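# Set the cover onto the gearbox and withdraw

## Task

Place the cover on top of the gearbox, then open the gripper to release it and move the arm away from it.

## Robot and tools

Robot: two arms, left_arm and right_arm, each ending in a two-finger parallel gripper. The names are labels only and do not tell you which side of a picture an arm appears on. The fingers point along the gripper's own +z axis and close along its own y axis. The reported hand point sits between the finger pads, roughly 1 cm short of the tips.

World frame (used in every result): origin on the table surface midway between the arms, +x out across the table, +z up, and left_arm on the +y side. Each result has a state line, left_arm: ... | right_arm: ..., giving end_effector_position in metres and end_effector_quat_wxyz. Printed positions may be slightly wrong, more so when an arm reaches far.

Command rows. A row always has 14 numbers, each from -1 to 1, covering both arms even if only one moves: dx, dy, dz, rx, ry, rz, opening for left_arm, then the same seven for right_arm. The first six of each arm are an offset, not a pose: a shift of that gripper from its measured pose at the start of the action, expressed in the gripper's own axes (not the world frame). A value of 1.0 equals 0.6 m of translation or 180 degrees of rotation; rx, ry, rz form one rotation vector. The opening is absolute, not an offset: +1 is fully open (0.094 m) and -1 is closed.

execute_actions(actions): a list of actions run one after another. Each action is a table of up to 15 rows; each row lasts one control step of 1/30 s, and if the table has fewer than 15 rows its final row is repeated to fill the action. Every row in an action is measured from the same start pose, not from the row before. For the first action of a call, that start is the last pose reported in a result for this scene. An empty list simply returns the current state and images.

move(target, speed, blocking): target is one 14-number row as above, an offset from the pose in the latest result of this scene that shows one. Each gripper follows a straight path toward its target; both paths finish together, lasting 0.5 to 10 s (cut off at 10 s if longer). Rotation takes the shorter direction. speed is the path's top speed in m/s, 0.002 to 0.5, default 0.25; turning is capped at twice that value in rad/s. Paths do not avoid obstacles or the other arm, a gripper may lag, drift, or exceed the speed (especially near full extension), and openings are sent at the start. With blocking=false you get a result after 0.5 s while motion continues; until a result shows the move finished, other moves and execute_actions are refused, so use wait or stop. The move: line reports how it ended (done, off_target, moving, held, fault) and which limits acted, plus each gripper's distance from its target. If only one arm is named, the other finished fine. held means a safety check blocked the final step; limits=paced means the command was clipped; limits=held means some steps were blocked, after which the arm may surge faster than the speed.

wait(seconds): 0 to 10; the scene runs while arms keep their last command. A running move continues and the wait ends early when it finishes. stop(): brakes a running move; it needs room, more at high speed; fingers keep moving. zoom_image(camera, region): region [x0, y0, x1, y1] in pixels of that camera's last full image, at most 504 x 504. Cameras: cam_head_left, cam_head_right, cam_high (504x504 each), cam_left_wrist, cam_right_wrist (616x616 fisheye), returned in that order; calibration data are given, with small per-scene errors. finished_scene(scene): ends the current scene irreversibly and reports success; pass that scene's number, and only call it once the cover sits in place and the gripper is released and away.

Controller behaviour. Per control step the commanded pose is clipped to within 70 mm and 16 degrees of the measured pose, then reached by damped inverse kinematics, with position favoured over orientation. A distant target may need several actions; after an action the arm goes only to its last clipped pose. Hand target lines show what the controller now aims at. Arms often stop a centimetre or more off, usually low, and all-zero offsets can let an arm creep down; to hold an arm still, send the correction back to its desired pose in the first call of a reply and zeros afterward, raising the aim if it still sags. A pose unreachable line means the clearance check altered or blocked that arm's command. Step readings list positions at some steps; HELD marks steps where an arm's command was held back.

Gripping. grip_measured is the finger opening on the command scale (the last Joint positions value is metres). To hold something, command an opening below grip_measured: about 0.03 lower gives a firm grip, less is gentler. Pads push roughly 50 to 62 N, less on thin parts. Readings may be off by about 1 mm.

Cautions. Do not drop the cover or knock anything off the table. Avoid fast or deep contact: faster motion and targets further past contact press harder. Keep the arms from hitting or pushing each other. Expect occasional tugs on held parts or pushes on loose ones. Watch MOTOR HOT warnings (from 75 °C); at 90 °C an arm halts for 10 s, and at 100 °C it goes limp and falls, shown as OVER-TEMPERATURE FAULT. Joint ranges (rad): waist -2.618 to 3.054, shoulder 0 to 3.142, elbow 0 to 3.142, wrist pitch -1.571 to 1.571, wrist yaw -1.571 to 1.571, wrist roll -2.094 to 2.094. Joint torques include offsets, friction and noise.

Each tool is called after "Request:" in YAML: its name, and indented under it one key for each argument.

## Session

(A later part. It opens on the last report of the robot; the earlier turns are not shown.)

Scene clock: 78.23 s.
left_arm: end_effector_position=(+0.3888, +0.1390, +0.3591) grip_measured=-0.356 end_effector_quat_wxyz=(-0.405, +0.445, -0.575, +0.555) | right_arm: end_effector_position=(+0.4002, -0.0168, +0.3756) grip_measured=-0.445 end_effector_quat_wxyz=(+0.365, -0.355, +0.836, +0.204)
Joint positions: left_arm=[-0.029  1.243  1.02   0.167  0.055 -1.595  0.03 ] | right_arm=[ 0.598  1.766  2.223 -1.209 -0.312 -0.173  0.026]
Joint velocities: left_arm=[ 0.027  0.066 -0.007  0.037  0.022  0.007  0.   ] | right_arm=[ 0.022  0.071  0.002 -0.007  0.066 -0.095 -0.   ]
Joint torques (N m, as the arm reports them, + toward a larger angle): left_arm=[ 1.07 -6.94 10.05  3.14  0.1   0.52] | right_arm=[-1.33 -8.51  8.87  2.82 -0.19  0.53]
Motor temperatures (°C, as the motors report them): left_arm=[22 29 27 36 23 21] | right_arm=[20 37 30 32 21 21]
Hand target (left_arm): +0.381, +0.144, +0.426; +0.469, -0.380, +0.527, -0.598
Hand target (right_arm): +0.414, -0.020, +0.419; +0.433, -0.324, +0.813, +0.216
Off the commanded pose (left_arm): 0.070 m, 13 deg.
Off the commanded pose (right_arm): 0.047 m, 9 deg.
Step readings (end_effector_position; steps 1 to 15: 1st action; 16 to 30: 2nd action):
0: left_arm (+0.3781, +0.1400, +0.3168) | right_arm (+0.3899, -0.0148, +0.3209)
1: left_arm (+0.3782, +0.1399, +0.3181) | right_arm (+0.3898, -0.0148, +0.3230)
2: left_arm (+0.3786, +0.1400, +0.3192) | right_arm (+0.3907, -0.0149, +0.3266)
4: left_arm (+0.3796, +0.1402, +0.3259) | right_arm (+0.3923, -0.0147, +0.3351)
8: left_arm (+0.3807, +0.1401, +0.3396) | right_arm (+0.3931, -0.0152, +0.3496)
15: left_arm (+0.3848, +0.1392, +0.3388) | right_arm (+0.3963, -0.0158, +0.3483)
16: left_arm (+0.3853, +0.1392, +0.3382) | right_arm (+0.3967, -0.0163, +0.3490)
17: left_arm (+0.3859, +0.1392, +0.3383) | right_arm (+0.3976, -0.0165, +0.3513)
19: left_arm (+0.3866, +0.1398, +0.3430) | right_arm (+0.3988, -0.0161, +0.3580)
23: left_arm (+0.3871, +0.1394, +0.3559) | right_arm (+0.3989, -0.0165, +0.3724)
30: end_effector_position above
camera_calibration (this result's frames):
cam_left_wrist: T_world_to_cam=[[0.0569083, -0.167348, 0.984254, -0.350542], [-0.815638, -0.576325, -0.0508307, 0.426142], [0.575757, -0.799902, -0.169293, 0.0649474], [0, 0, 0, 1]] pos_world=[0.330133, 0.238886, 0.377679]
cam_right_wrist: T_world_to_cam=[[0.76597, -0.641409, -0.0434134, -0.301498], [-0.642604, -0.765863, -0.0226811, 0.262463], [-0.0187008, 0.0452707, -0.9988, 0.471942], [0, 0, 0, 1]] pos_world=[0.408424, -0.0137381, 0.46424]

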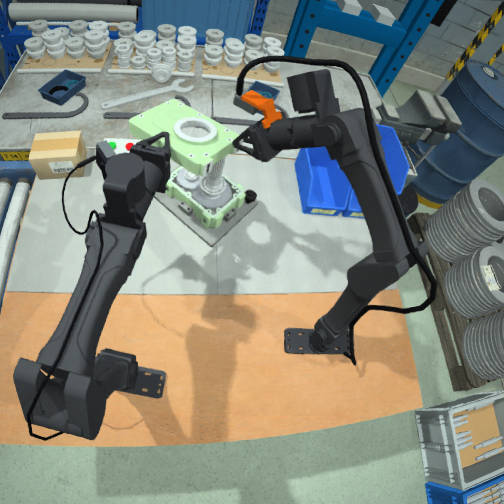

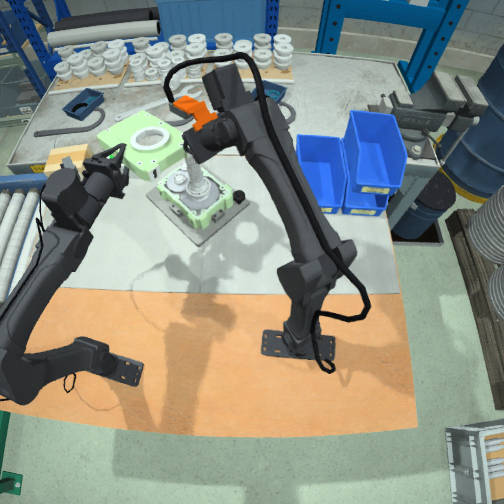

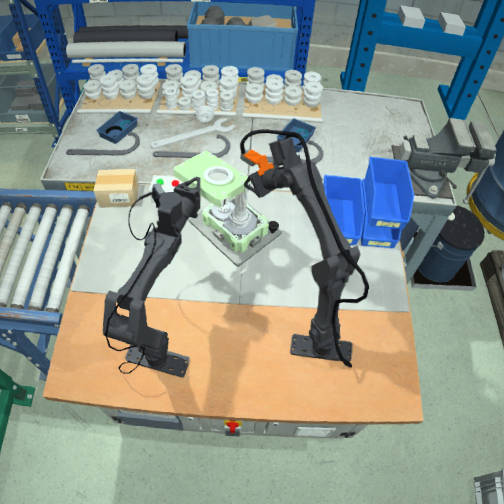

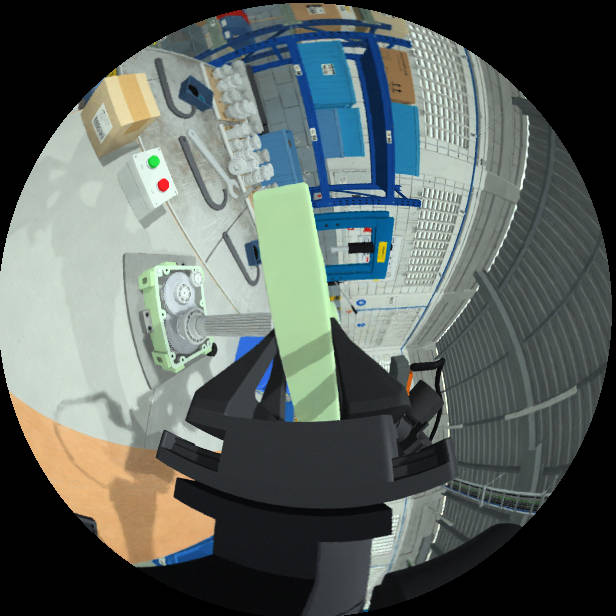

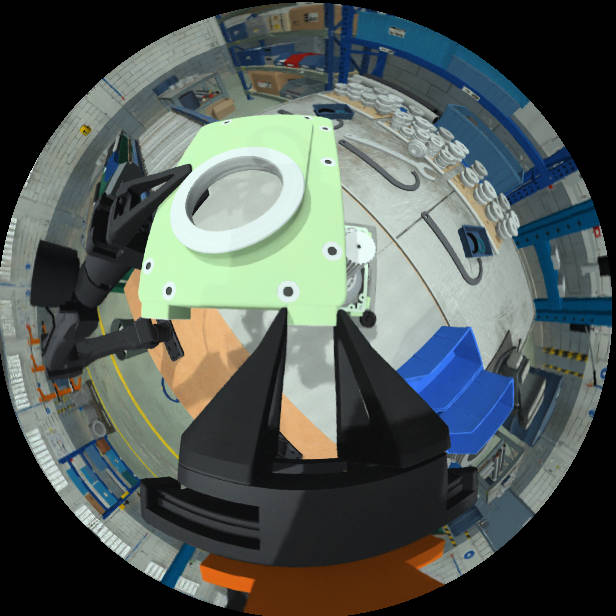

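Request:
execute_actions:
  actions:
    - [[0.018,-0.1,0.033,0.075,0,0.02,-0.6,-0.061,-0.06,-0.029,0.01,-0.055,0,-0.6]]
    - [[0.018,-0.1,0.033,0.075,0,0.02,-0.6,-0.061,-0.06,-0.029,0.01,-0.055,0,-0.6]]
    - [[0.018,-0.1,0.033,0.075,0,0.02,-0.6,-0.061,-0.06,-0.029,0.01,-0.055,0,-0.6]]
    - [[0.018,-0.1,0.033,0.075,0,0.02,-0.6,-0.061,-0.06,-0.029,0.01,-0.055,0,-0.6]]

Scene clock: 85.63 s.
left_arm: end_effector_position=(+0.4647, +0.0710, +0.3065) grip_measured=-0.356 end_effector_quat_wxyz=(-0.397, +0.440, -0.564, +0.574) | right_arm: end_effector_position=(+0.4740, -0.0859, +0.3287) grip_measured=-0.449 end_effector_quat_wxyz=(+0.349, -0.340, +0.849, +0.204)
Joint positions: left_arm=[-0.159  1.635  1.115  0.495 -0.054 -1.63   0.03 ] | right_arm=[ 0.336  1.893  2.208 -1.178 -0.482 -0.35   0.026]
Joint velocities: left_arm=[-0.012  0.012 -0.012 -0.066 -0.095  0.051 -0.   ] | right_arm=[ 0.007 -0.032  0.002 -0.007 -0.037 -0.022  0.   ]
Joint torques (N m, as the arm reports them, + toward a larger angle): left_arm=[  0.05 -11.68   9.4    3.12  -0.14   0.71] | right_arm=[ -1.97 -11.81   7.75   2.68  -0.59   0.45]
Motor temperatures (°C, as the motors report them): left_arm=[22 29 27 37 23 21] | right_arm=[20 37 30 34 21 21]
Hand target (left_arm): +0.457, +0.076, +0.379; +0.462, -0.378, +0.510, -0.619
Hand target (right_arm): +0.486, -0.091, +0.378; +0.428, -0.328, +0.815, +0.212
Off the commanded pose (left_arm): 0.075 m, 14 deg.
Off the commanded pose (right_arm): 0.053 m, 11 deg.
Step readings (end_effector_position; steps 1 to 15: 1st action; 16 to 30: 2nd action; 31 to 45: 3rd action; 46 to 60: 4th action):
0: left_arm (+0.3909, +0.1385, +0.3553) | right_arm (+0.4020, -0.0171, +0.3713)
1: left_arm (+0.3921, +0.1379, +0.3542) | right_arm (+0.4029, -0.0185, +0.3717)
2: left_arm (+0.3939, +0.1350, +0.3546) | right_arm (+0.4056, -0.0213, +0.3726)
4: left_arm (+0.3997, +0.1270, +0.3530) | right_arm (+0.4107, -0.0291, +0.3722)
8: left_arm (+0.4072, +0.1198, +0.3473) | right_arm (+0.4164, -0.0365, +0.3675)
15: left_arm (+0.4081, +0.1206, +0.3469) | right_arm (+0.4177, -0.0356, +0.3662)
16: left_arm (+0.4094, +0.1197, +0.3459) | right_arm (+0.4190, -0.0369, +0.3660)
17: left_arm (+0.4118, +0.1170, +0.3463) | right_arm (+0.4221, -0.0396, +0.3664)
19: left_arm (+0.4185, +0.1093, +0.3436) | right_arm (+0.4283, -0.0473, +0.3652)
23: left_arm (+0.4266, +0.1023, +0.3357) | right_arm (+0.4351, -0.0542, +0.3580)
30: left_arm (+0.4276, +0.1032, +0.3348) | right_arm (+0.4366, -0.0531, +0.3560)
31: left_arm (+0.4289, +0.1023, +0.3339) | right_arm (+0.4379, -0.0544, +0.3555)
32: left_arm (+0.4314, +0.0998, +0.3342) | right_arm (+0.4409, -0.0570, +0.3558)
34: left_arm (+0.4380, +0.0925, +0.3313) | right_arm (+0.4472, -0.0644, +0.3542)
38: left_arm (+0.4454, +0.0857, +0.3224) | right_arm (+0.4540, -0.0709, +0.3456)
45: left_arm (+0.4465, +0.0866, +0.3213) | right_arm (+0.4554, -0.0700, +0.3434)
46: left_arm (+0.4478, +0.0859, +0.3204) | right_arm (+0.4566, -0.0711, +0.3427)
47: left_arm (+0.4504, +0.0836, +0.3208) | right_arm (+0.4597, -0.0735, +0.3429)
49: left_arm (+0.4568, +0.0768, +0.3177) | right_arm (+0.4660, -0.0804, +0.3408)
53: left_arm (+0.4638, +0.0702, +0.3075) | right_arm (+0.4724, -0.0867, +0.3313)
60: end_effector_position above
camera_calibration (this result's frames):
cam_left_wrist: T_world_to_cam=[[0.0329916, -0.13071, 0.990872, -0.307994], [-0.826012, -0.561723, -0.046597, 0.448664], [0.562686, -0.816935, -0.126501, -0.0479665], [0, 0, 0, 1]] pos_world=[0.407753, 0.172581, 0.320021]
cam_right_wrist: T_world_to_cam=[[0.745996, -0.662123, -0.0712937, -0.387483], [-0.663284, -0.748309, 0.00933164, 0.256644], [-0.0595284, 0.0403266, -0.997412, 0.448127], [0, 0, 0, 1]] pos_world=[0.485965, -0.0825831, 0.416947]

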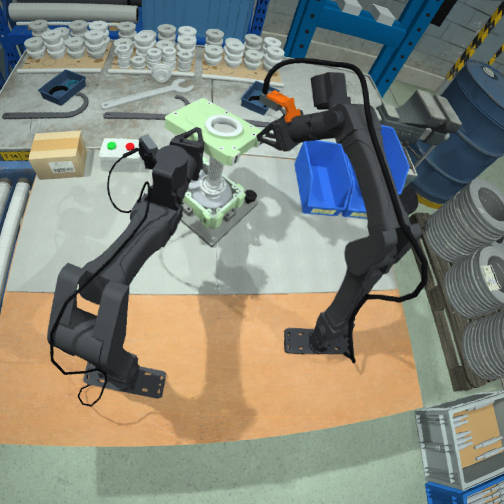

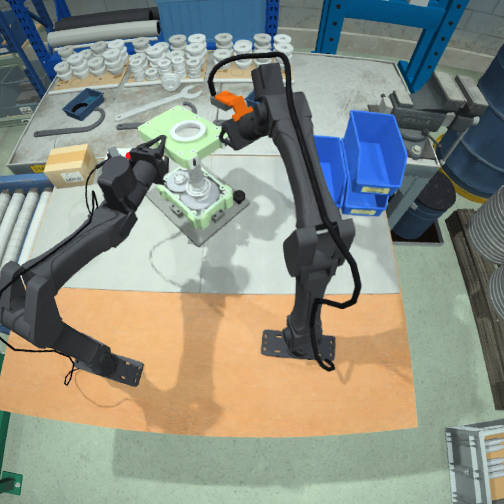

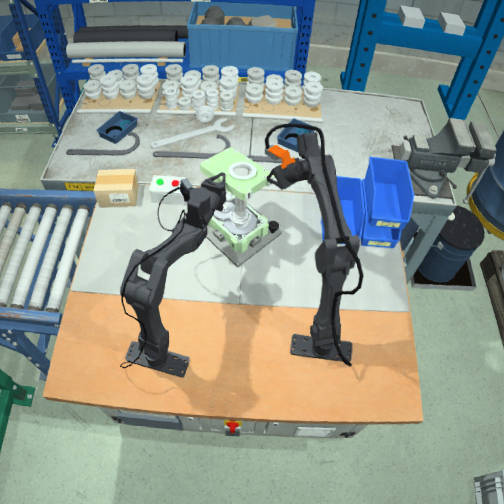

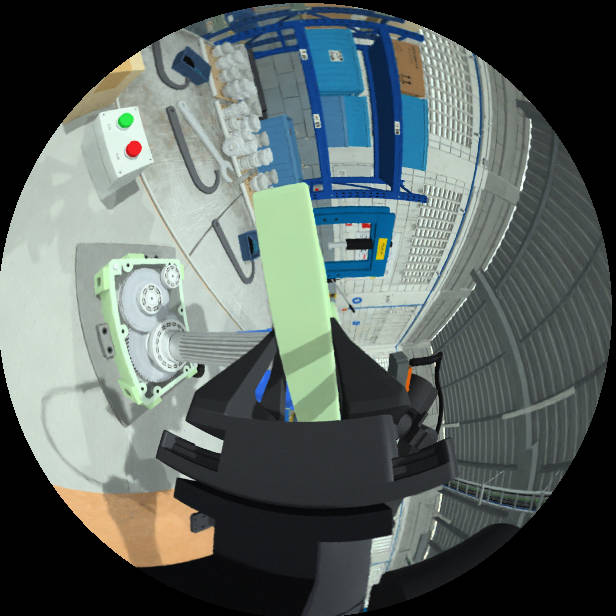

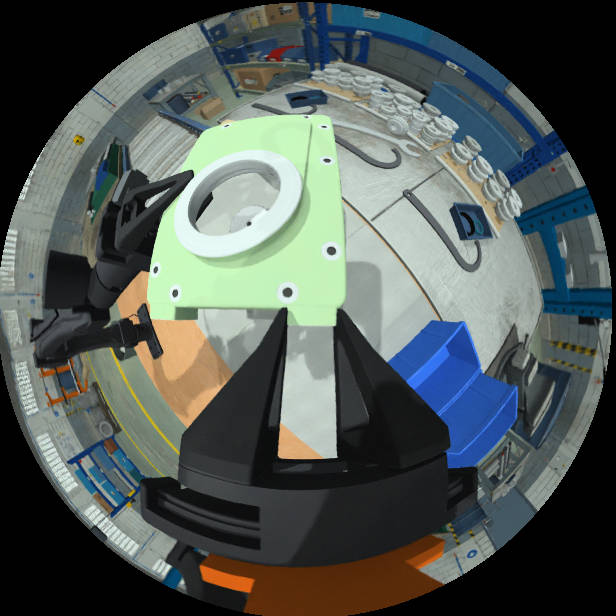

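Request:
execute_actions:
  actions:
    - [[-0.005,-0.09,-0.01,0.075,0,0.02,-0.6,-0.05,-0.012,-0.032,0,-0.055,0,-0.6]]
    - [[-0.005,-0.09,-0.01,0.075,0,0.02,-0.6,-0.05,-0.012,-0.032,0,-0.055,0,-0.6]]

Scene clock: 96.97 s.
left_arm: end_effector_position=(+0.4597, +0.0742, +0.2722) grip_measured=-0.356 end_effector_quat_wxyz=(-0.401, +0.442, -0.569, +0.566) | right_arm: end_effector_position=(+0.4723, -0.0828, +0.2921) grip_measured=-0.456 end_effector_quat_wxyz=(+0.325, -0.339, +0.852, +0.233)
Joint positions: left_arm=[-0.159  1.655  1.007  0.61  -0.061 -1.617  0.03 ] | right_arm=[ 0.323  1.864  2.022 -1.076 -0.542 -0.351  0.026]
Joint velocities: left_arm=[ 0.007 -0.007 -0.002  0.007 -0.007 -0.007 -0.001] | right_arm=[-0.002 -0.007  0.012  0.007 -0.007  0.037  0.   ]
Joint torques (N m, as the arm reports them, + toward a larger angle): left_arm=[  0.63 -11.68   7.46   3.37   0.05   0.66] | right_arm=[ -2.29 -13.85   6.59   2.5   -0.7    0.49]
Motor temperatures (°C, as the motors report them): left_arm=[22 31 27 39 23 21] | right_arm=[20 38 30 35 21 21]
Hand target (left_arm): +0.453, +0.081, +0.340; +0.464, -0.378, +0.513, -0.615
Hand target (right_arm): +0.481, -0.090, +0.343; +0.403, -0.326, +0.820, +0.244
Off the commanded pose (left_arm): 0.070 m, 14 deg.
Off the commanded pose (right_arm): 0.053 m, 11 deg.
Step readings (end_effector_position; steps 1 to 15: 1st action; 16 to 30: 2nd action):
0: left_arm (+0.4648, +0.0711, +0.3066) | right_arm (+0.4741, -0.0858, +0.3289)
1: left_arm (+0.4644, +0.0713, +0.3059) | right_arm (+0.4742, -0.0856, +0.3279)
2: left_arm (+0.4638, +0.0717, +0.3048) | right_arm (+0.4737, -0.0852, +0.3267)
4: left_arm (+0.4629, +0.0721, +0.3000) | right_arm (+0.4730, -0.0851, +0.3219)
8: left_arm (+0.4626, +0.0722, +0.2898) | right_arm (+0.4730, -0.0850, +0.3109)
15: left_arm (+0.4623, +0.0724, +0.2884) | right_arm (+0.4729, -0.0846, +0.3097)
16: left_arm (+0.4619, +0.0726, +0.2884) | right_arm (+0.4731, -0.0845, +0.3094)
17: left_arm (+0.4613, +0.0731, +0.2879) | right_arm (+0.4725, -0.0840, +0.3091)
19: left_arm (+0.4602, +0.0736, +0.2839) | right_arm (+0.4719, -0.0837, +0.3050)
23: left_arm (+0.4600, +0.0736, +0.2738) | right_arm (+0.4714, -0.0838, +0.2945)
30: end_effector_position above
camera_calibration (this result's frames):
cam_left_wrist: T_world_to_cam=[[0.0425783, -0.147175, 0.988194, -0.275869], [-0.822563, -0.566564, -0.0489386, 0.444172], [0.567078, -0.810768, -0.145184, -0.0442457], [0, 0, 0, 1]] pos_world=[0.402196, 0.175178, 0.287925]
cam_right_wrist: T_world_to_cam=[[0.75581, -0.639475, -0.14079, -0.369278], [-0.642854, -0.765545, 0.026076, 0.242155], [-0.124456, 0.070799, -0.989696, 0.442313], [0, 0, 0, 1]] pos_world=[0.489823, -0.0820796, 0.379451]

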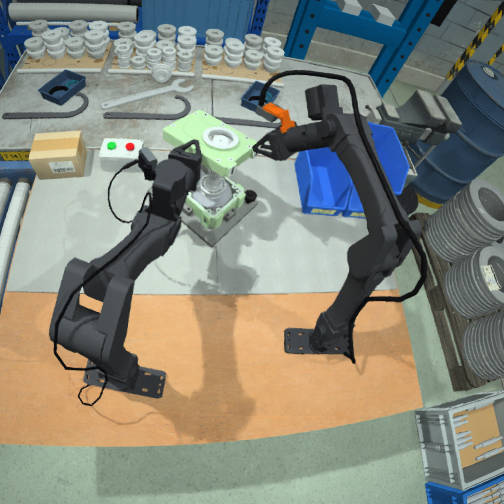

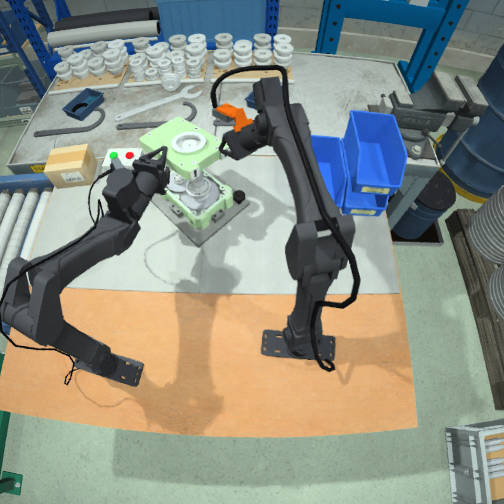

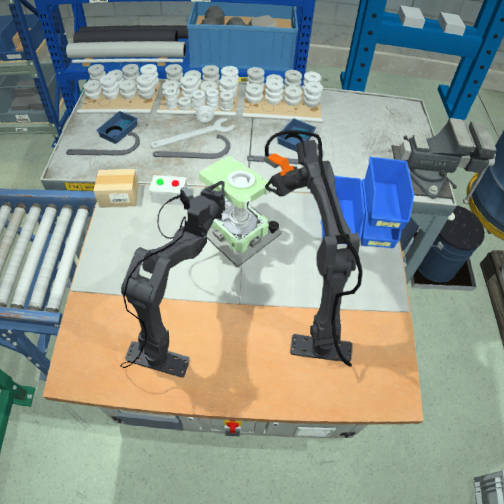

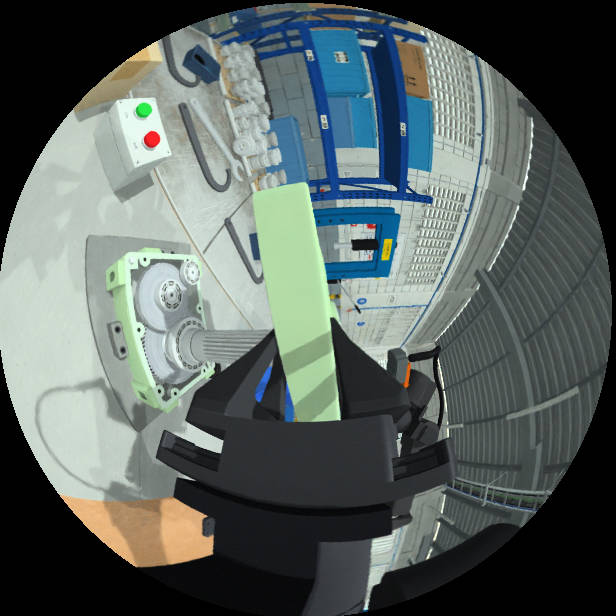

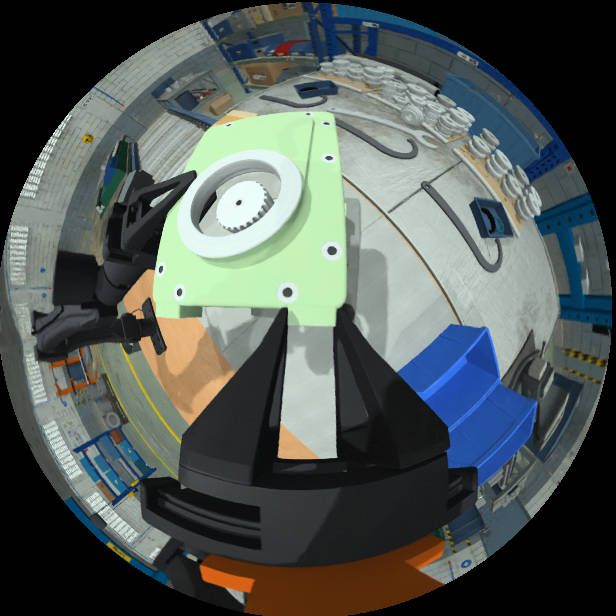

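Shaft is in. Descend.

Request:
execute_actions:
  actions:
    - [[0,-0.09,-0.005,0.075,0,0.02,-0.6,-0.05,-0.014,-0.032,0,-0.055,0,-0.6]]
    - [[0,-0.09,-0.005,0.075,0,0.02,-0.6,-0.05,-0.014,-0.032,0,-0.055,0,-0.6]]
    - [[0,-0.09,-0.005,0.075,0,0.02,-0.6,-0.05,-0.014,-0.032,0,-0.055,0,-0.6]]
    - [[0,-0.09,-0.005,0.075,0,0.02,-0.6,-0.05,-0.014,-0.032,0,-0.055,0,-0.6]]
    - [[0,-0.09,-0.005,0.075,0,0.02,-0.6,-0.05,-0.014,-0.032,0,-0.055,0,-0.6]]
    - [[0,-0.09,-0.005,0.075,0,0.02,-0.6,-0.05,-0.014,-0.032,0,-0.055,0,-0.6]]
    - [[0,-0.09,-0.005,0.075,0,0.02,-0.6,-0.05,-0.014,-0.032,0,-0.055,0,-0.6]]

Scene clock: 103.93 s.
left_arm: end_effector_position=(+0.4534, +0.0755, +0.1697) grip_measured=-0.356 end_effector_quat_wxyz=(+0.413, -0.424, +0.600, -0.538) | right_arm: end_effector_position=(+0.4678, -0.0833, +0.1767) grip_measured=-0.458 end_effector_quat_wxyz=(+0.304, -0.282, +0.848, +0.330)
Joint positions: left_arm=[-0.159  1.854  0.805  0.969 -0.056 -1.537  0.03 ] | right_arm=[ 0.264  1.813  1.433 -0.555 -0.734 -0.231  0.025]
Joint velocities: left_arm=[-0.007  0.002 -0.012  0.022 -0.081  0.007 -0.001] | right_arm=[-0.002  0.002  0.017  0.051 -0.022 -0.037  0.   ]
Joint torques (N m, as the arm reports them, + toward a larger angle): left_arm=[  0.01 -12.16   6.     3.46  -0.01   0.59] | right_arm=[ -2.59 -13.19   7.13   2.29  -0.71   0.52]
Motor temperatures (°C, as the motors report them): left_arm=[22 31 27 41 23 21] | right_arm=[20 39 29 35 21 21]
Hand target (left_arm): +0.451, +0.076, +0.236; +0.476, -0.364, +0.543, -0.589
Hand target (right_arm): +0.485, -0.093, +0.223; +0.372, -0.273, +0.820, +0.338
Off the commanded pose (left_arm): 0.068 m, 14 deg.
Off the commanded pose (right_arm): 0.051 m, 9 deg.
Step readings (end_effector_position; steps 1 to 15: 1st action; 16 to 30: 2nd action; 31 to 45: 3rd action; 46 to 60: 4th action; 61 to 75: 5th action; 76 to 90: 6th action; 91 to 105: 7th action):
0: left_arm (+0.4599, +0.0748, +0.2730) | right_arm (+0.4729, -0.0823, +0.2930)
1: left_arm (+0.4600, +0.0750, +0.2720) | right_arm (+0.4731, -0.0821, +0.2919)
2: left_arm (+0.4598, +0.0754, +0.2713) | right_arm (+0.4730, -0.0820, +0.2909)
4: left_arm (+0.4597, +0.0754, +0.2667) | right_arm (+0.4729, -0.0821, +0.2861)
8: left_arm (+0.4600, +0.0748, +0.2572) | right_arm (+0.4727, -0.0829, +0.2762)
15: left_arm (+0.4598, +0.0753, +0.2567) | right_arm (+0.4735, -0.0821, +0.2750)
16: left_arm (+0.4598, +0.0756, +0.2558) | right_arm (+0.4738, -0.0818, +0.2741)
17: left_arm (+0.4596, +0.0760, +0.2553) | right_arm (+0.4738, -0.0816, +0.2733)
19: left_arm (+0.4596, +0.0761, +0.2507) | right_arm (+0.4737, -0.0817, +0.2685)
23: left_arm (+0.4596, +0.0755, +0.2415) | right_arm (+0.4733, -0.0823, +0.2590)
30: left_arm (+0.4595, +0.0761, +0.2414) | right_arm (+0.4742, -0.0815, +0.2581)
31: left_arm (+0.4595, +0.0765, +0.2406) | right_arm (+0.4745, -0.0814, +0.2574)
32: left_arm (+0.4593, +0.0768, +0.2403) | right_arm (+0.4745, -0.0810, +0.2563)
34: left_arm (+0.4592, +0.0769, +0.2357) | right_arm (+0.4742, -0.0813, +0.2518)
38: left_arm (+0.4590, +0.0762, +0.2266) | right_arm (+0.4735, -0.0819, +0.2423)
45: left_arm (+0.4589, +0.0768, +0.2265) | right_arm (+0.4744, -0.0811, +0.2418)
46: left_arm (+0.4589, +0.0771, +0.2257) | right_arm (+0.4746, -0.0809, +0.2410)
47: left_arm (+0.4587, +0.0773, +0.2254) | right_arm (+0.4745, -0.0806, +0.2398)
49: left_arm (+0.4585, +0.0773, +0.2210) | right_arm (+0.4741, -0.0811, +0.2351)
53: left_arm (+0.4580, +0.0765, +0.2120) | right_arm (+0.4729, -0.0817, +0.2257)
60: left_arm (+0.4579, +0.0771, +0.2119) | right_arm (+0.4738, -0.0809, +0.2252)
61: left_arm (+0.4579, +0.0773, +0.2112) | right_arm (+0.4740, -0.0808, +0.2245)
62: left_arm (+0.4578, +0.0775, +0.2108) | right_arm (+0.4738, -0.0807, +0.2234)
64: left_arm (+0.4575, +0.0774, +0.2065) | right_arm (+0.4733, -0.0813, +0.2184)
68: left_arm (+0.4568, +0.0765, +0.1976) | right_arm (+0.4717, -0.0821, +0.2090)
75: left_arm (+0.4567, +0.0770, +0.1978) | right_arm (+0.4725, -0.0812, +0.2088)
76: left_arm (+0.4567, +0.0773, +0.1972) | right_arm (+0.4727, -0.0811, +0.2080)
77: left_arm (+0.4566, +0.0774, +0.1968) | right_arm (+0.4725, -0.0810, +0.2070)
79: left_arm (+0.4562, +0.0771, +0.1924) | right_arm (+0.4716, -0.0818, +0.2022)
83: left_arm (+0.4553, +0.0760, +0.1836) | right_arm (+0.4696, -0.0828, +0.1928)
90: left_arm (+0.4552, +0.0765, +0.1836) | right_arm (+0.4705, -0.0820, +0.1927)
91: left_arm (+0.4552, +0.0768, +0.1831) | right_arm (+0.4706, -0.0819, +0.1918)
92: left_arm (+0.4551, +0.0769, +0.1827) | right_arm (+0.4703, -0.0819, +0.1907)
94: left_arm (+0.4546, +0.0763, +0.1784) | right_arm (+0.4693, -0.0828, +0.1859)
98: left_arm (+0.4534, +0.0750, +0.1693) | right_arm (+0.4667, -0.0839, +0.1766)
105: end_effector_position above
camera_calibration (this result's frames):
cam_left_wrist: T_world_to_cam=[[0.0564898, -0.237129, 0.969835, -0.170501], [-0.829298, -0.552044, -0.0866731, 0.443071], [0.555944, -0.799385, -0.227835, -0.0362389], [0, 0, 0, 1]] pos_world=[0.397216, 0.175195, 0.195504]
cam_right_wrist: T_world_to_cam=[[0.711238, -0.607545, -0.353595, -0.321326], [-0.659391, -0.750934, -0.0360809, 0.261901], [-0.243606, 0.258819, -0.934703, 0.389222], [0, 0, 0, 1]] pos_world=[0.496051, -0.0992872, 0.259637]

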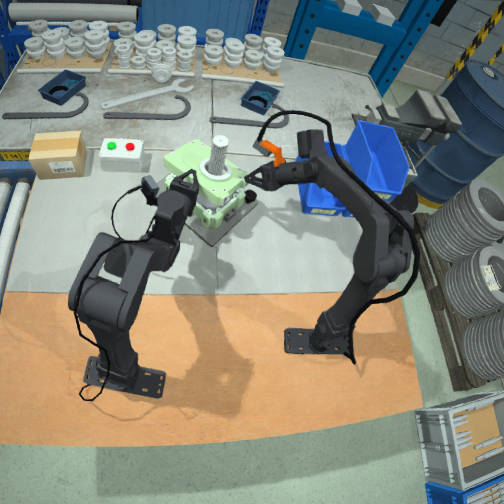

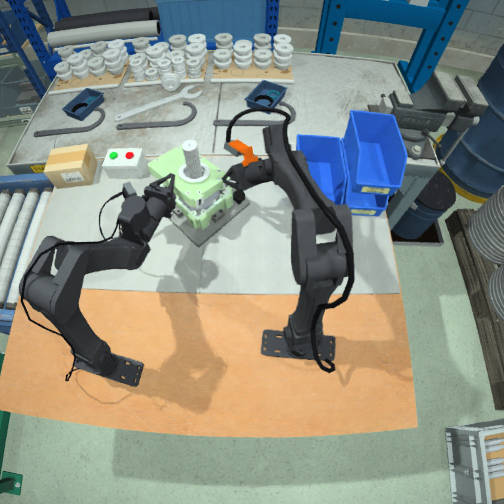

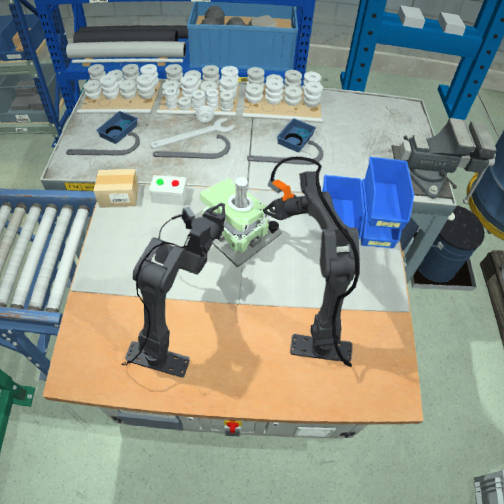

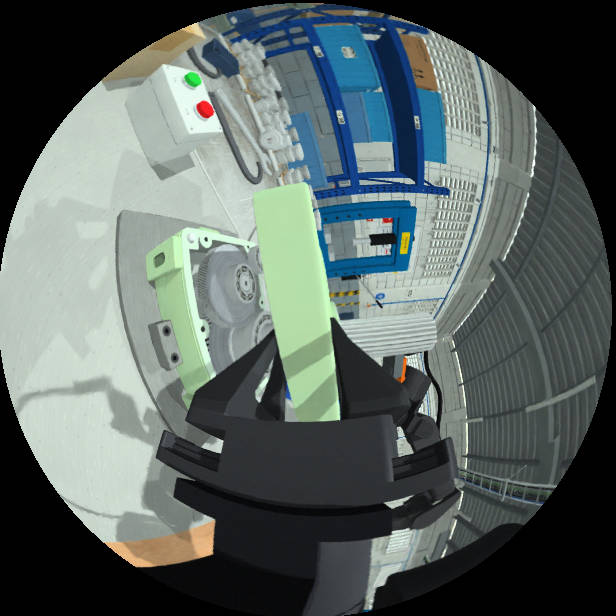

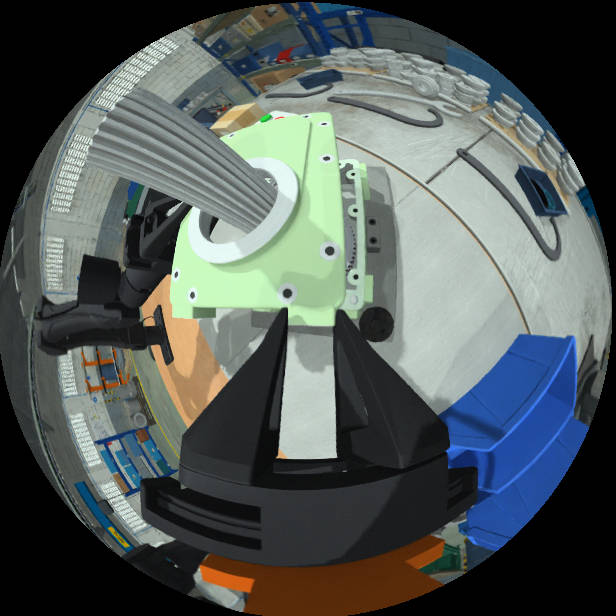

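Request:
execute_actions:
  actions:
    - [[0.004,-0.085,0.005,0.075,0,0.0,-0.6,-0.056,-0.018,-0.036,0.012,-0.05,-0.012,-0.6]]
    - [[0.004,-0.085,0.005,0.075,0,0.0,-0.6,-0.056,-0.018,-0.036,0.012,-0.05,-0.012,-0.6]]
    - [[0.004,-0.085,0.005,0.075,0,0.0,-0.6,-0.056,-0.018,-0.036,0.012,-0.05,-0.012,-0.6]]

Scene clock: 111.53 s.
left_arm: end_effector_position=(+0.4593, +0.0635, +0.1345) grip_measured=-0.356 end_effector_quat_wxyz=(+0.403, -0.425, +0.578, -0.568) | right_arm: end_effector_position=(+0.4713, -0.0962, +0.1519) grip_measured=-0.460 end_effector_quat_wxyz=(+0.338, -0.275, +0.844, +0.313)
Joint positions: left_arm=[-0.176  2.042  0.805  1.207 -0.053 -1.59   0.03 ] | right_arm=[ 0.241  1.785  1.268 -0.346 -0.712 -0.221  0.025]
Joint velocities: left_arm=[-0.002  0.002  0.002 -0.007 -0.037 -0.007 -0.   ] | right_arm=[-0.012 -0.012 -0.012 -0.022 -0.022 -0.037 -0.   ]
Joint torques (N m, as the arm reports them, + toward a larger angle): left_arm=[ -0.16 -11.95   6.17   3.1   -0.11   0.15] | right_arm=[ -2.42 -12.16   6.74   2.26  -0.5    0.52]
Motor temperatures (°C, as the motors report them): left_arm=[22 32 26 42 23 21] | right_arm=[20 40 29 35 21 21]
Hand target (left_arm): +0.460, +0.062, +0.189; +0.442, -0.383, +0.524, -0.619
Hand target (right_arm): +0.488, -0.109, +0.188; +0.394, -0.260, +0.824, +0.313
Off the commanded pose (left_arm): 0.057 m, 11 deg.
Off the commanded pose (right_arm): 0.043 m, 7 deg.
Step readings (end_effector_position; steps 1 to 15: 1st action; 16 to 30: 2nd action; 31 to 45: 3rd action):
0: left_arm (+0.4536, +0.0760, +0.1704) | right_arm (+0.4684, -0.0829, +0.1776)
1: left_arm (+0.4540, +0.0760, +0.1694) | right_arm (+0.4685, -0.0828, +0.1766)
2: left_arm (+0.4548, +0.0758, +0.1680) | right_arm (+0.4688, -0.0832, +0.1763)
4: left_arm (+0.4556, +0.0737, +0.1624) | right_arm (+0.4693, -0.0854, +0.1725)
8: left_arm (+0.4555, +0.0699, +0.1527) | right_arm (+0.4678, -0.0892, +0.1641)
15: left_arm (+0.4556, +0.0697, +0.1527) | right_arm (+0.4686, -0.0893, +0.1641)
16: left_arm (+0.4560, +0.0698, +0.1517) | right_arm (+0.4687, -0.0895, +0.1634)
17: left_arm (+0.4566, +0.0695, +0.1504) | right_arm (+0.4689, -0.0898, +0.1630)
19: left_arm (+0.4569, +0.0673, +0.1451) | right_arm (+0.4690, -0.0919, +0.1594)
23: left_arm (+0.4571, +0.0649, +0.1403) | right_arm (+0.4688, -0.0945, +0.1547)
30: left_arm (+0.4573, +0.0649, +0.1403) | right_arm (+0.4694, -0.0943, +0.1552)
31: left_arm (+0.4576, +0.0650, +0.1394) | right_arm (+0.4694, -0.0943, +0.1546)
32: left_arm (+0.4580, +0.0649, +0.1381) | right_arm (+0.4693, -0.0946, +0.1541)
34: left_arm (+0.4585, +0.0636, +0.1363) | right_arm (+0.4698, -0.0960, +0.1524)
38: left_arm (+0.4591, +0.0635, +0.1351) | right_arm (+0.4708, -0.0961, +0.1520)
45: end_effector_position above
camera_calibration (this result's frames):
cam_left_wrist: T_world_to_cam=[[0.0233471, -0.170897, 0.985012, -0.130672], [-0.835899, -0.5438, -0.0745352, 0.43908], [0.548387, -0.82163, -0.155549, -0.0620053], [0, 0, 0, 1]] pos_world=[0.40408, 0.165495, 0.151796]
cam_right_wrist: T_world_to_cam=[[0.706976, -0.638343, -0.304471, -0.348814], [-0.686658, -0.722636, -0.0793559, 0.275752], [-0.169366, 0.265171, -0.94921, 0.338048], [0, 0, 0, 1]] pos_world=[0.493205, -0.113035, 0.236557]

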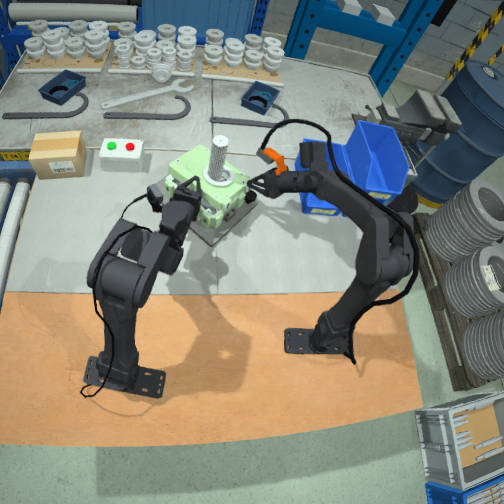

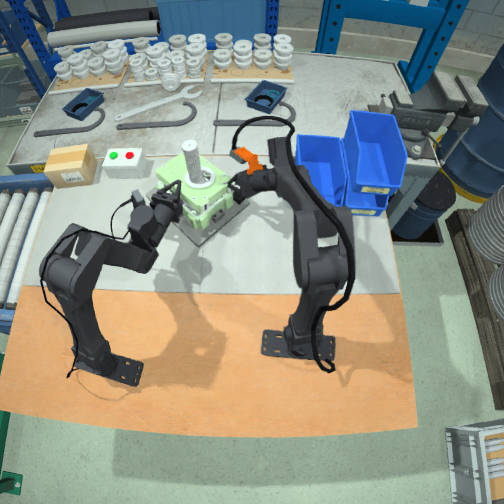

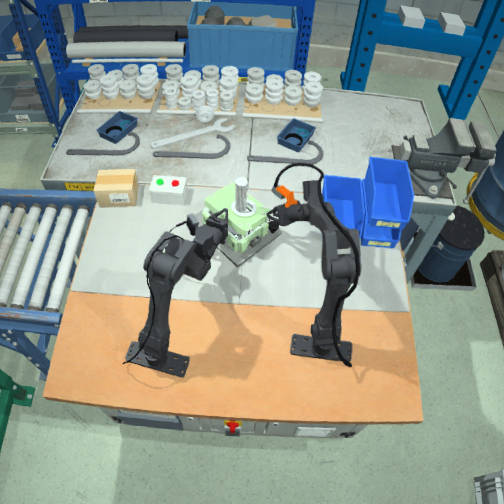

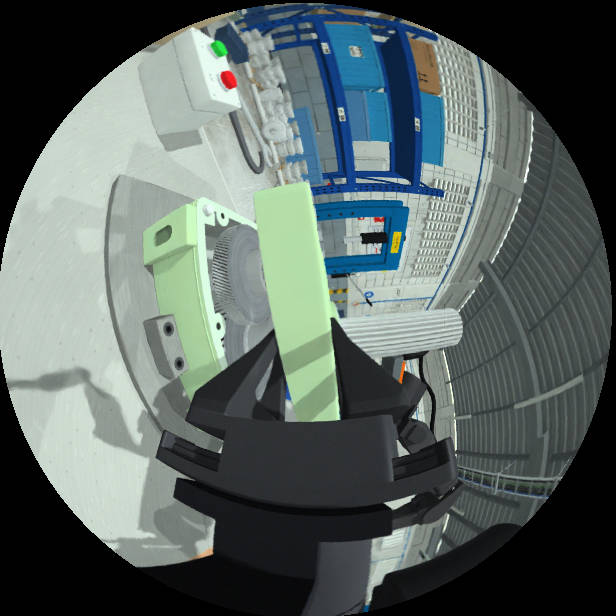

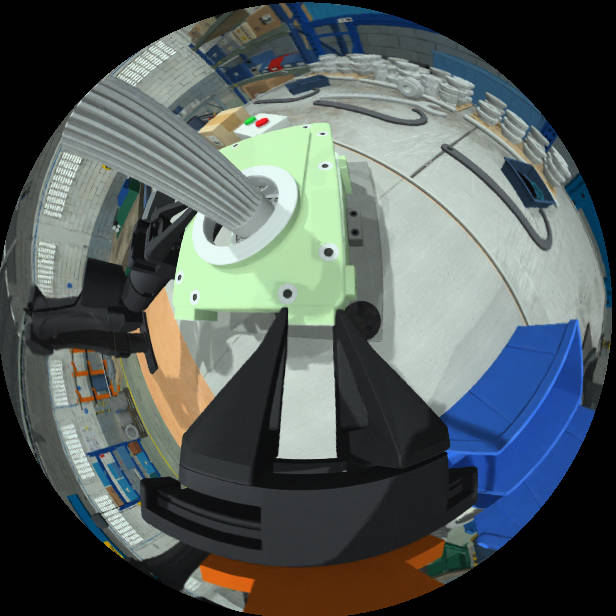

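Request:
execute_actions:
  actions:
    - [[-0.008,-0.085,0.003,0.07,0,0.008,-0.6,-0.062,-0.012,-0.028,0.008,-0.045,-0.008,-0.6]]
    - [[-0.008,-0.085,0.003,0.07,0,0.008,-0.6,-0.062,-0.012,-0.028,0.008,-0.045,-0.008,-0.6]]
    - [[-0.008,-0.085,0.003,0.07,0,0.008,-0.6,-0.062,-0.012,-0.028,0.008,-0.045,-0.008,-0.6]]

Scene clock: 116.80 s.
left_arm: end_effector_position=(+0.4616, +0.0674, +0.1174) grip_measured=-0.359 end_effector_quat_wxyz=(+0.443, -0.384, +0.577, -0.569) | right_arm: end_effector_position=(+0.5105, -0.1112, +0.1981) grip_measured=-0.597 end_effector_quat_wxyz=(+0.448, -0.238, +0.804, +0.311)
Joint positions: left_arm=[-0.162  2.175  0.805  1.41  -0.037 -1.495  0.03 ] | right_arm=[ 0.199  1.759  1.238 -0.047 -0.715 -0.077  0.019]
Joint velocities: left_arm=[-0.007 -0.002  0.002 -0.037  0.022  0.007 -0.   ] | right_arm=[ 0.002  0.007 -0.002  0.051  0.095  0.022 -0.   ]
Joint torques (N m, as the arm reports them, + toward a larger angle): left_arm=[  0.53 -12.91   5.48   3.11   0.18   0.06] | right_arm=[ -0.64 -10.09   5.44   1.81  -0.32   0.11]
Motor temperatures (°C, as the motors report them): left_arm=[22 32 26 43 23 21] | right_arm=[20 40 29 35 21 21]
Hand target (left_arm): +0.460, +0.068, +0.174; +0.480, -0.339, +0.519, -0.621
Hand target (right_arm): +0.509, -0.114, +0.207; +0.458, -0.237, +0.797, +0.313
Off the commanded pose (left_arm): 0.059 m, 12 deg.
Off the commanded pose (right_arm): 0.009 m, 1 deg.
Step readings (end_effector_position; steps 1 to 15: 1st action; 16 to 30: 2nd action; 31 to 45: 3rd action):
0: left_arm (+0.4593, +0.0634, +0.1345) | right_arm (+0.4713, -0.0962, +0.1519)
1: left_arm (+0.4594, +0.0634, +0.1343) | right_arm (+0.4715, -0.0961, +0.1517)
2: left_arm (+0.4595, +0.0633, +0.1333) | right_arm (+0.4719, -0.0960, +0.1516)
4: left_arm (+0.4598, +0.0632, +0.1323) | right_arm (+0.4719, -0.0960, +0.1504)
8: left_arm (+0.4601, +0.0633, +0.1314) | right_arm (+0.4724, -0.0959, +0.1500)
15: left_arm (+0.4601, +0.0633, +0.1311) | right_arm (+0.4726, -0.0959, +0.1498)
16: left_arm (+0.4602, +0.0634, +0.1307) | right_arm (+0.4727, -0.0959, +0.1494)
17: left_arm (+0.4604, +0.0637, +0.1297) | right_arm (+0.4729, -0.0958, +0.1491)
19: left_arm (+0.4612, +0.0655, +0.1267) | right_arm (+0.4778, -0.0983, +0.1523)
23: left_arm (+0.4612, +0.0655, +0.1252) | right_arm (+0.4874, -0.1034, +0.1652)
30: left_arm (+0.4614, +0.0658, +0.1248) | right_arm (+0.4918, -0.1029, +0.1709)
31: left_arm (+0.4614, +0.0659, +0.1243) | right_arm (+0.4934, -0.1033, +0.1730)
32: left_arm (+0.4615, +0.0662, +0.1232) | right_arm (+0.4959, -0.1044, +0.1759)
34: left_arm (+0.4616, +0.0668, +0.1200) | right_arm (+0.5013, -0.1080, +0.1836)
38: left_arm (+0.4617, +0.0674, +0.1174) | right_arm (+0.5078, -0.1114, +0.1940)
45: end_effector_position above
camera_calibration (this result's frames):
cam_left_wrist: T_world_to_cam=[[-0.0697764, -0.234787, 0.969539, -0.0640619], [-0.824424, -0.533639, -0.18856, 0.449293], [0.561655, -0.812468, -0.156328, -0.0693853], [0, 0, 0, 1]] pos_world=[0.404909, 0.168346, 0.135982]
cam_right_wrist: T_world_to_cam=[[0.685285, -0.686721, -0.242482, -0.378632], [-0.726856, -0.62415, -0.286562, 0.368041], [0.0454426, 0.372626, -0.926868, 0.290404], [0, 0, 0, 1]] pos_world=[0.513787, -0.138514, 0.282821]

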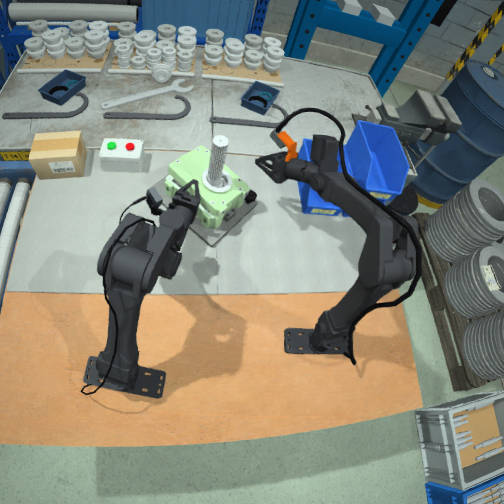

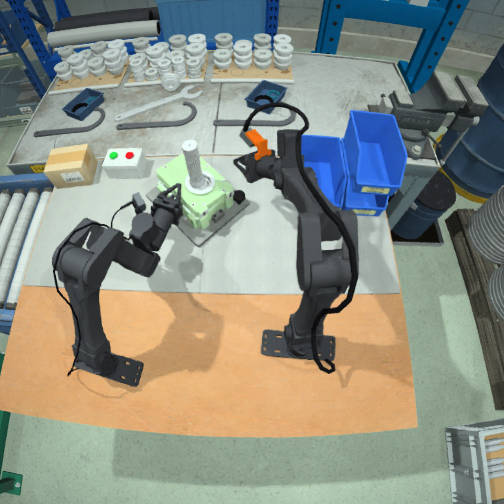

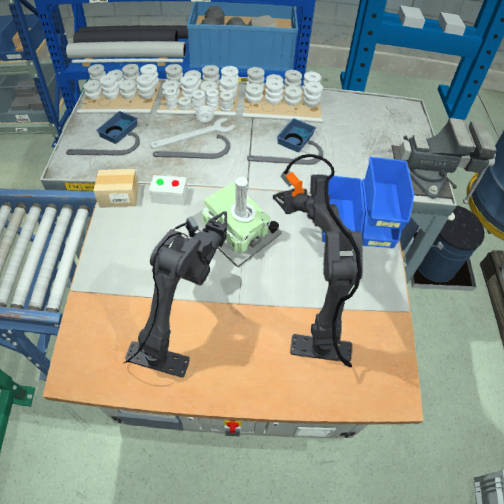

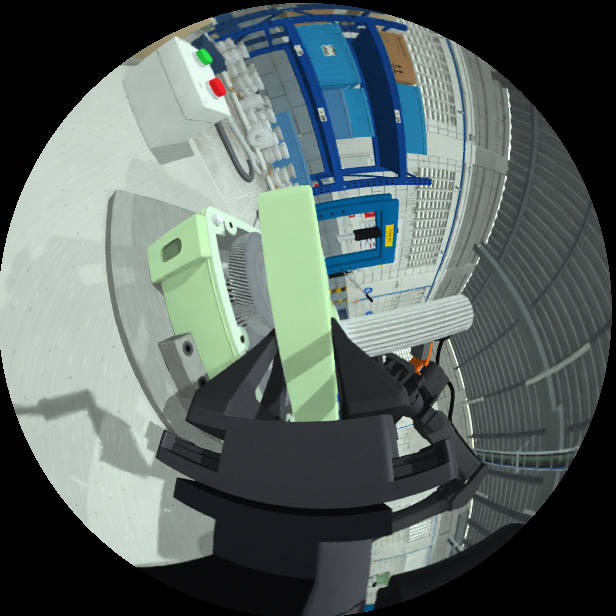

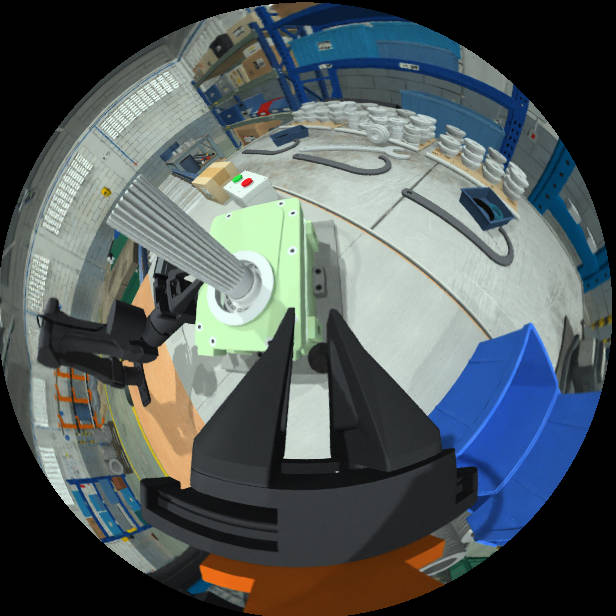

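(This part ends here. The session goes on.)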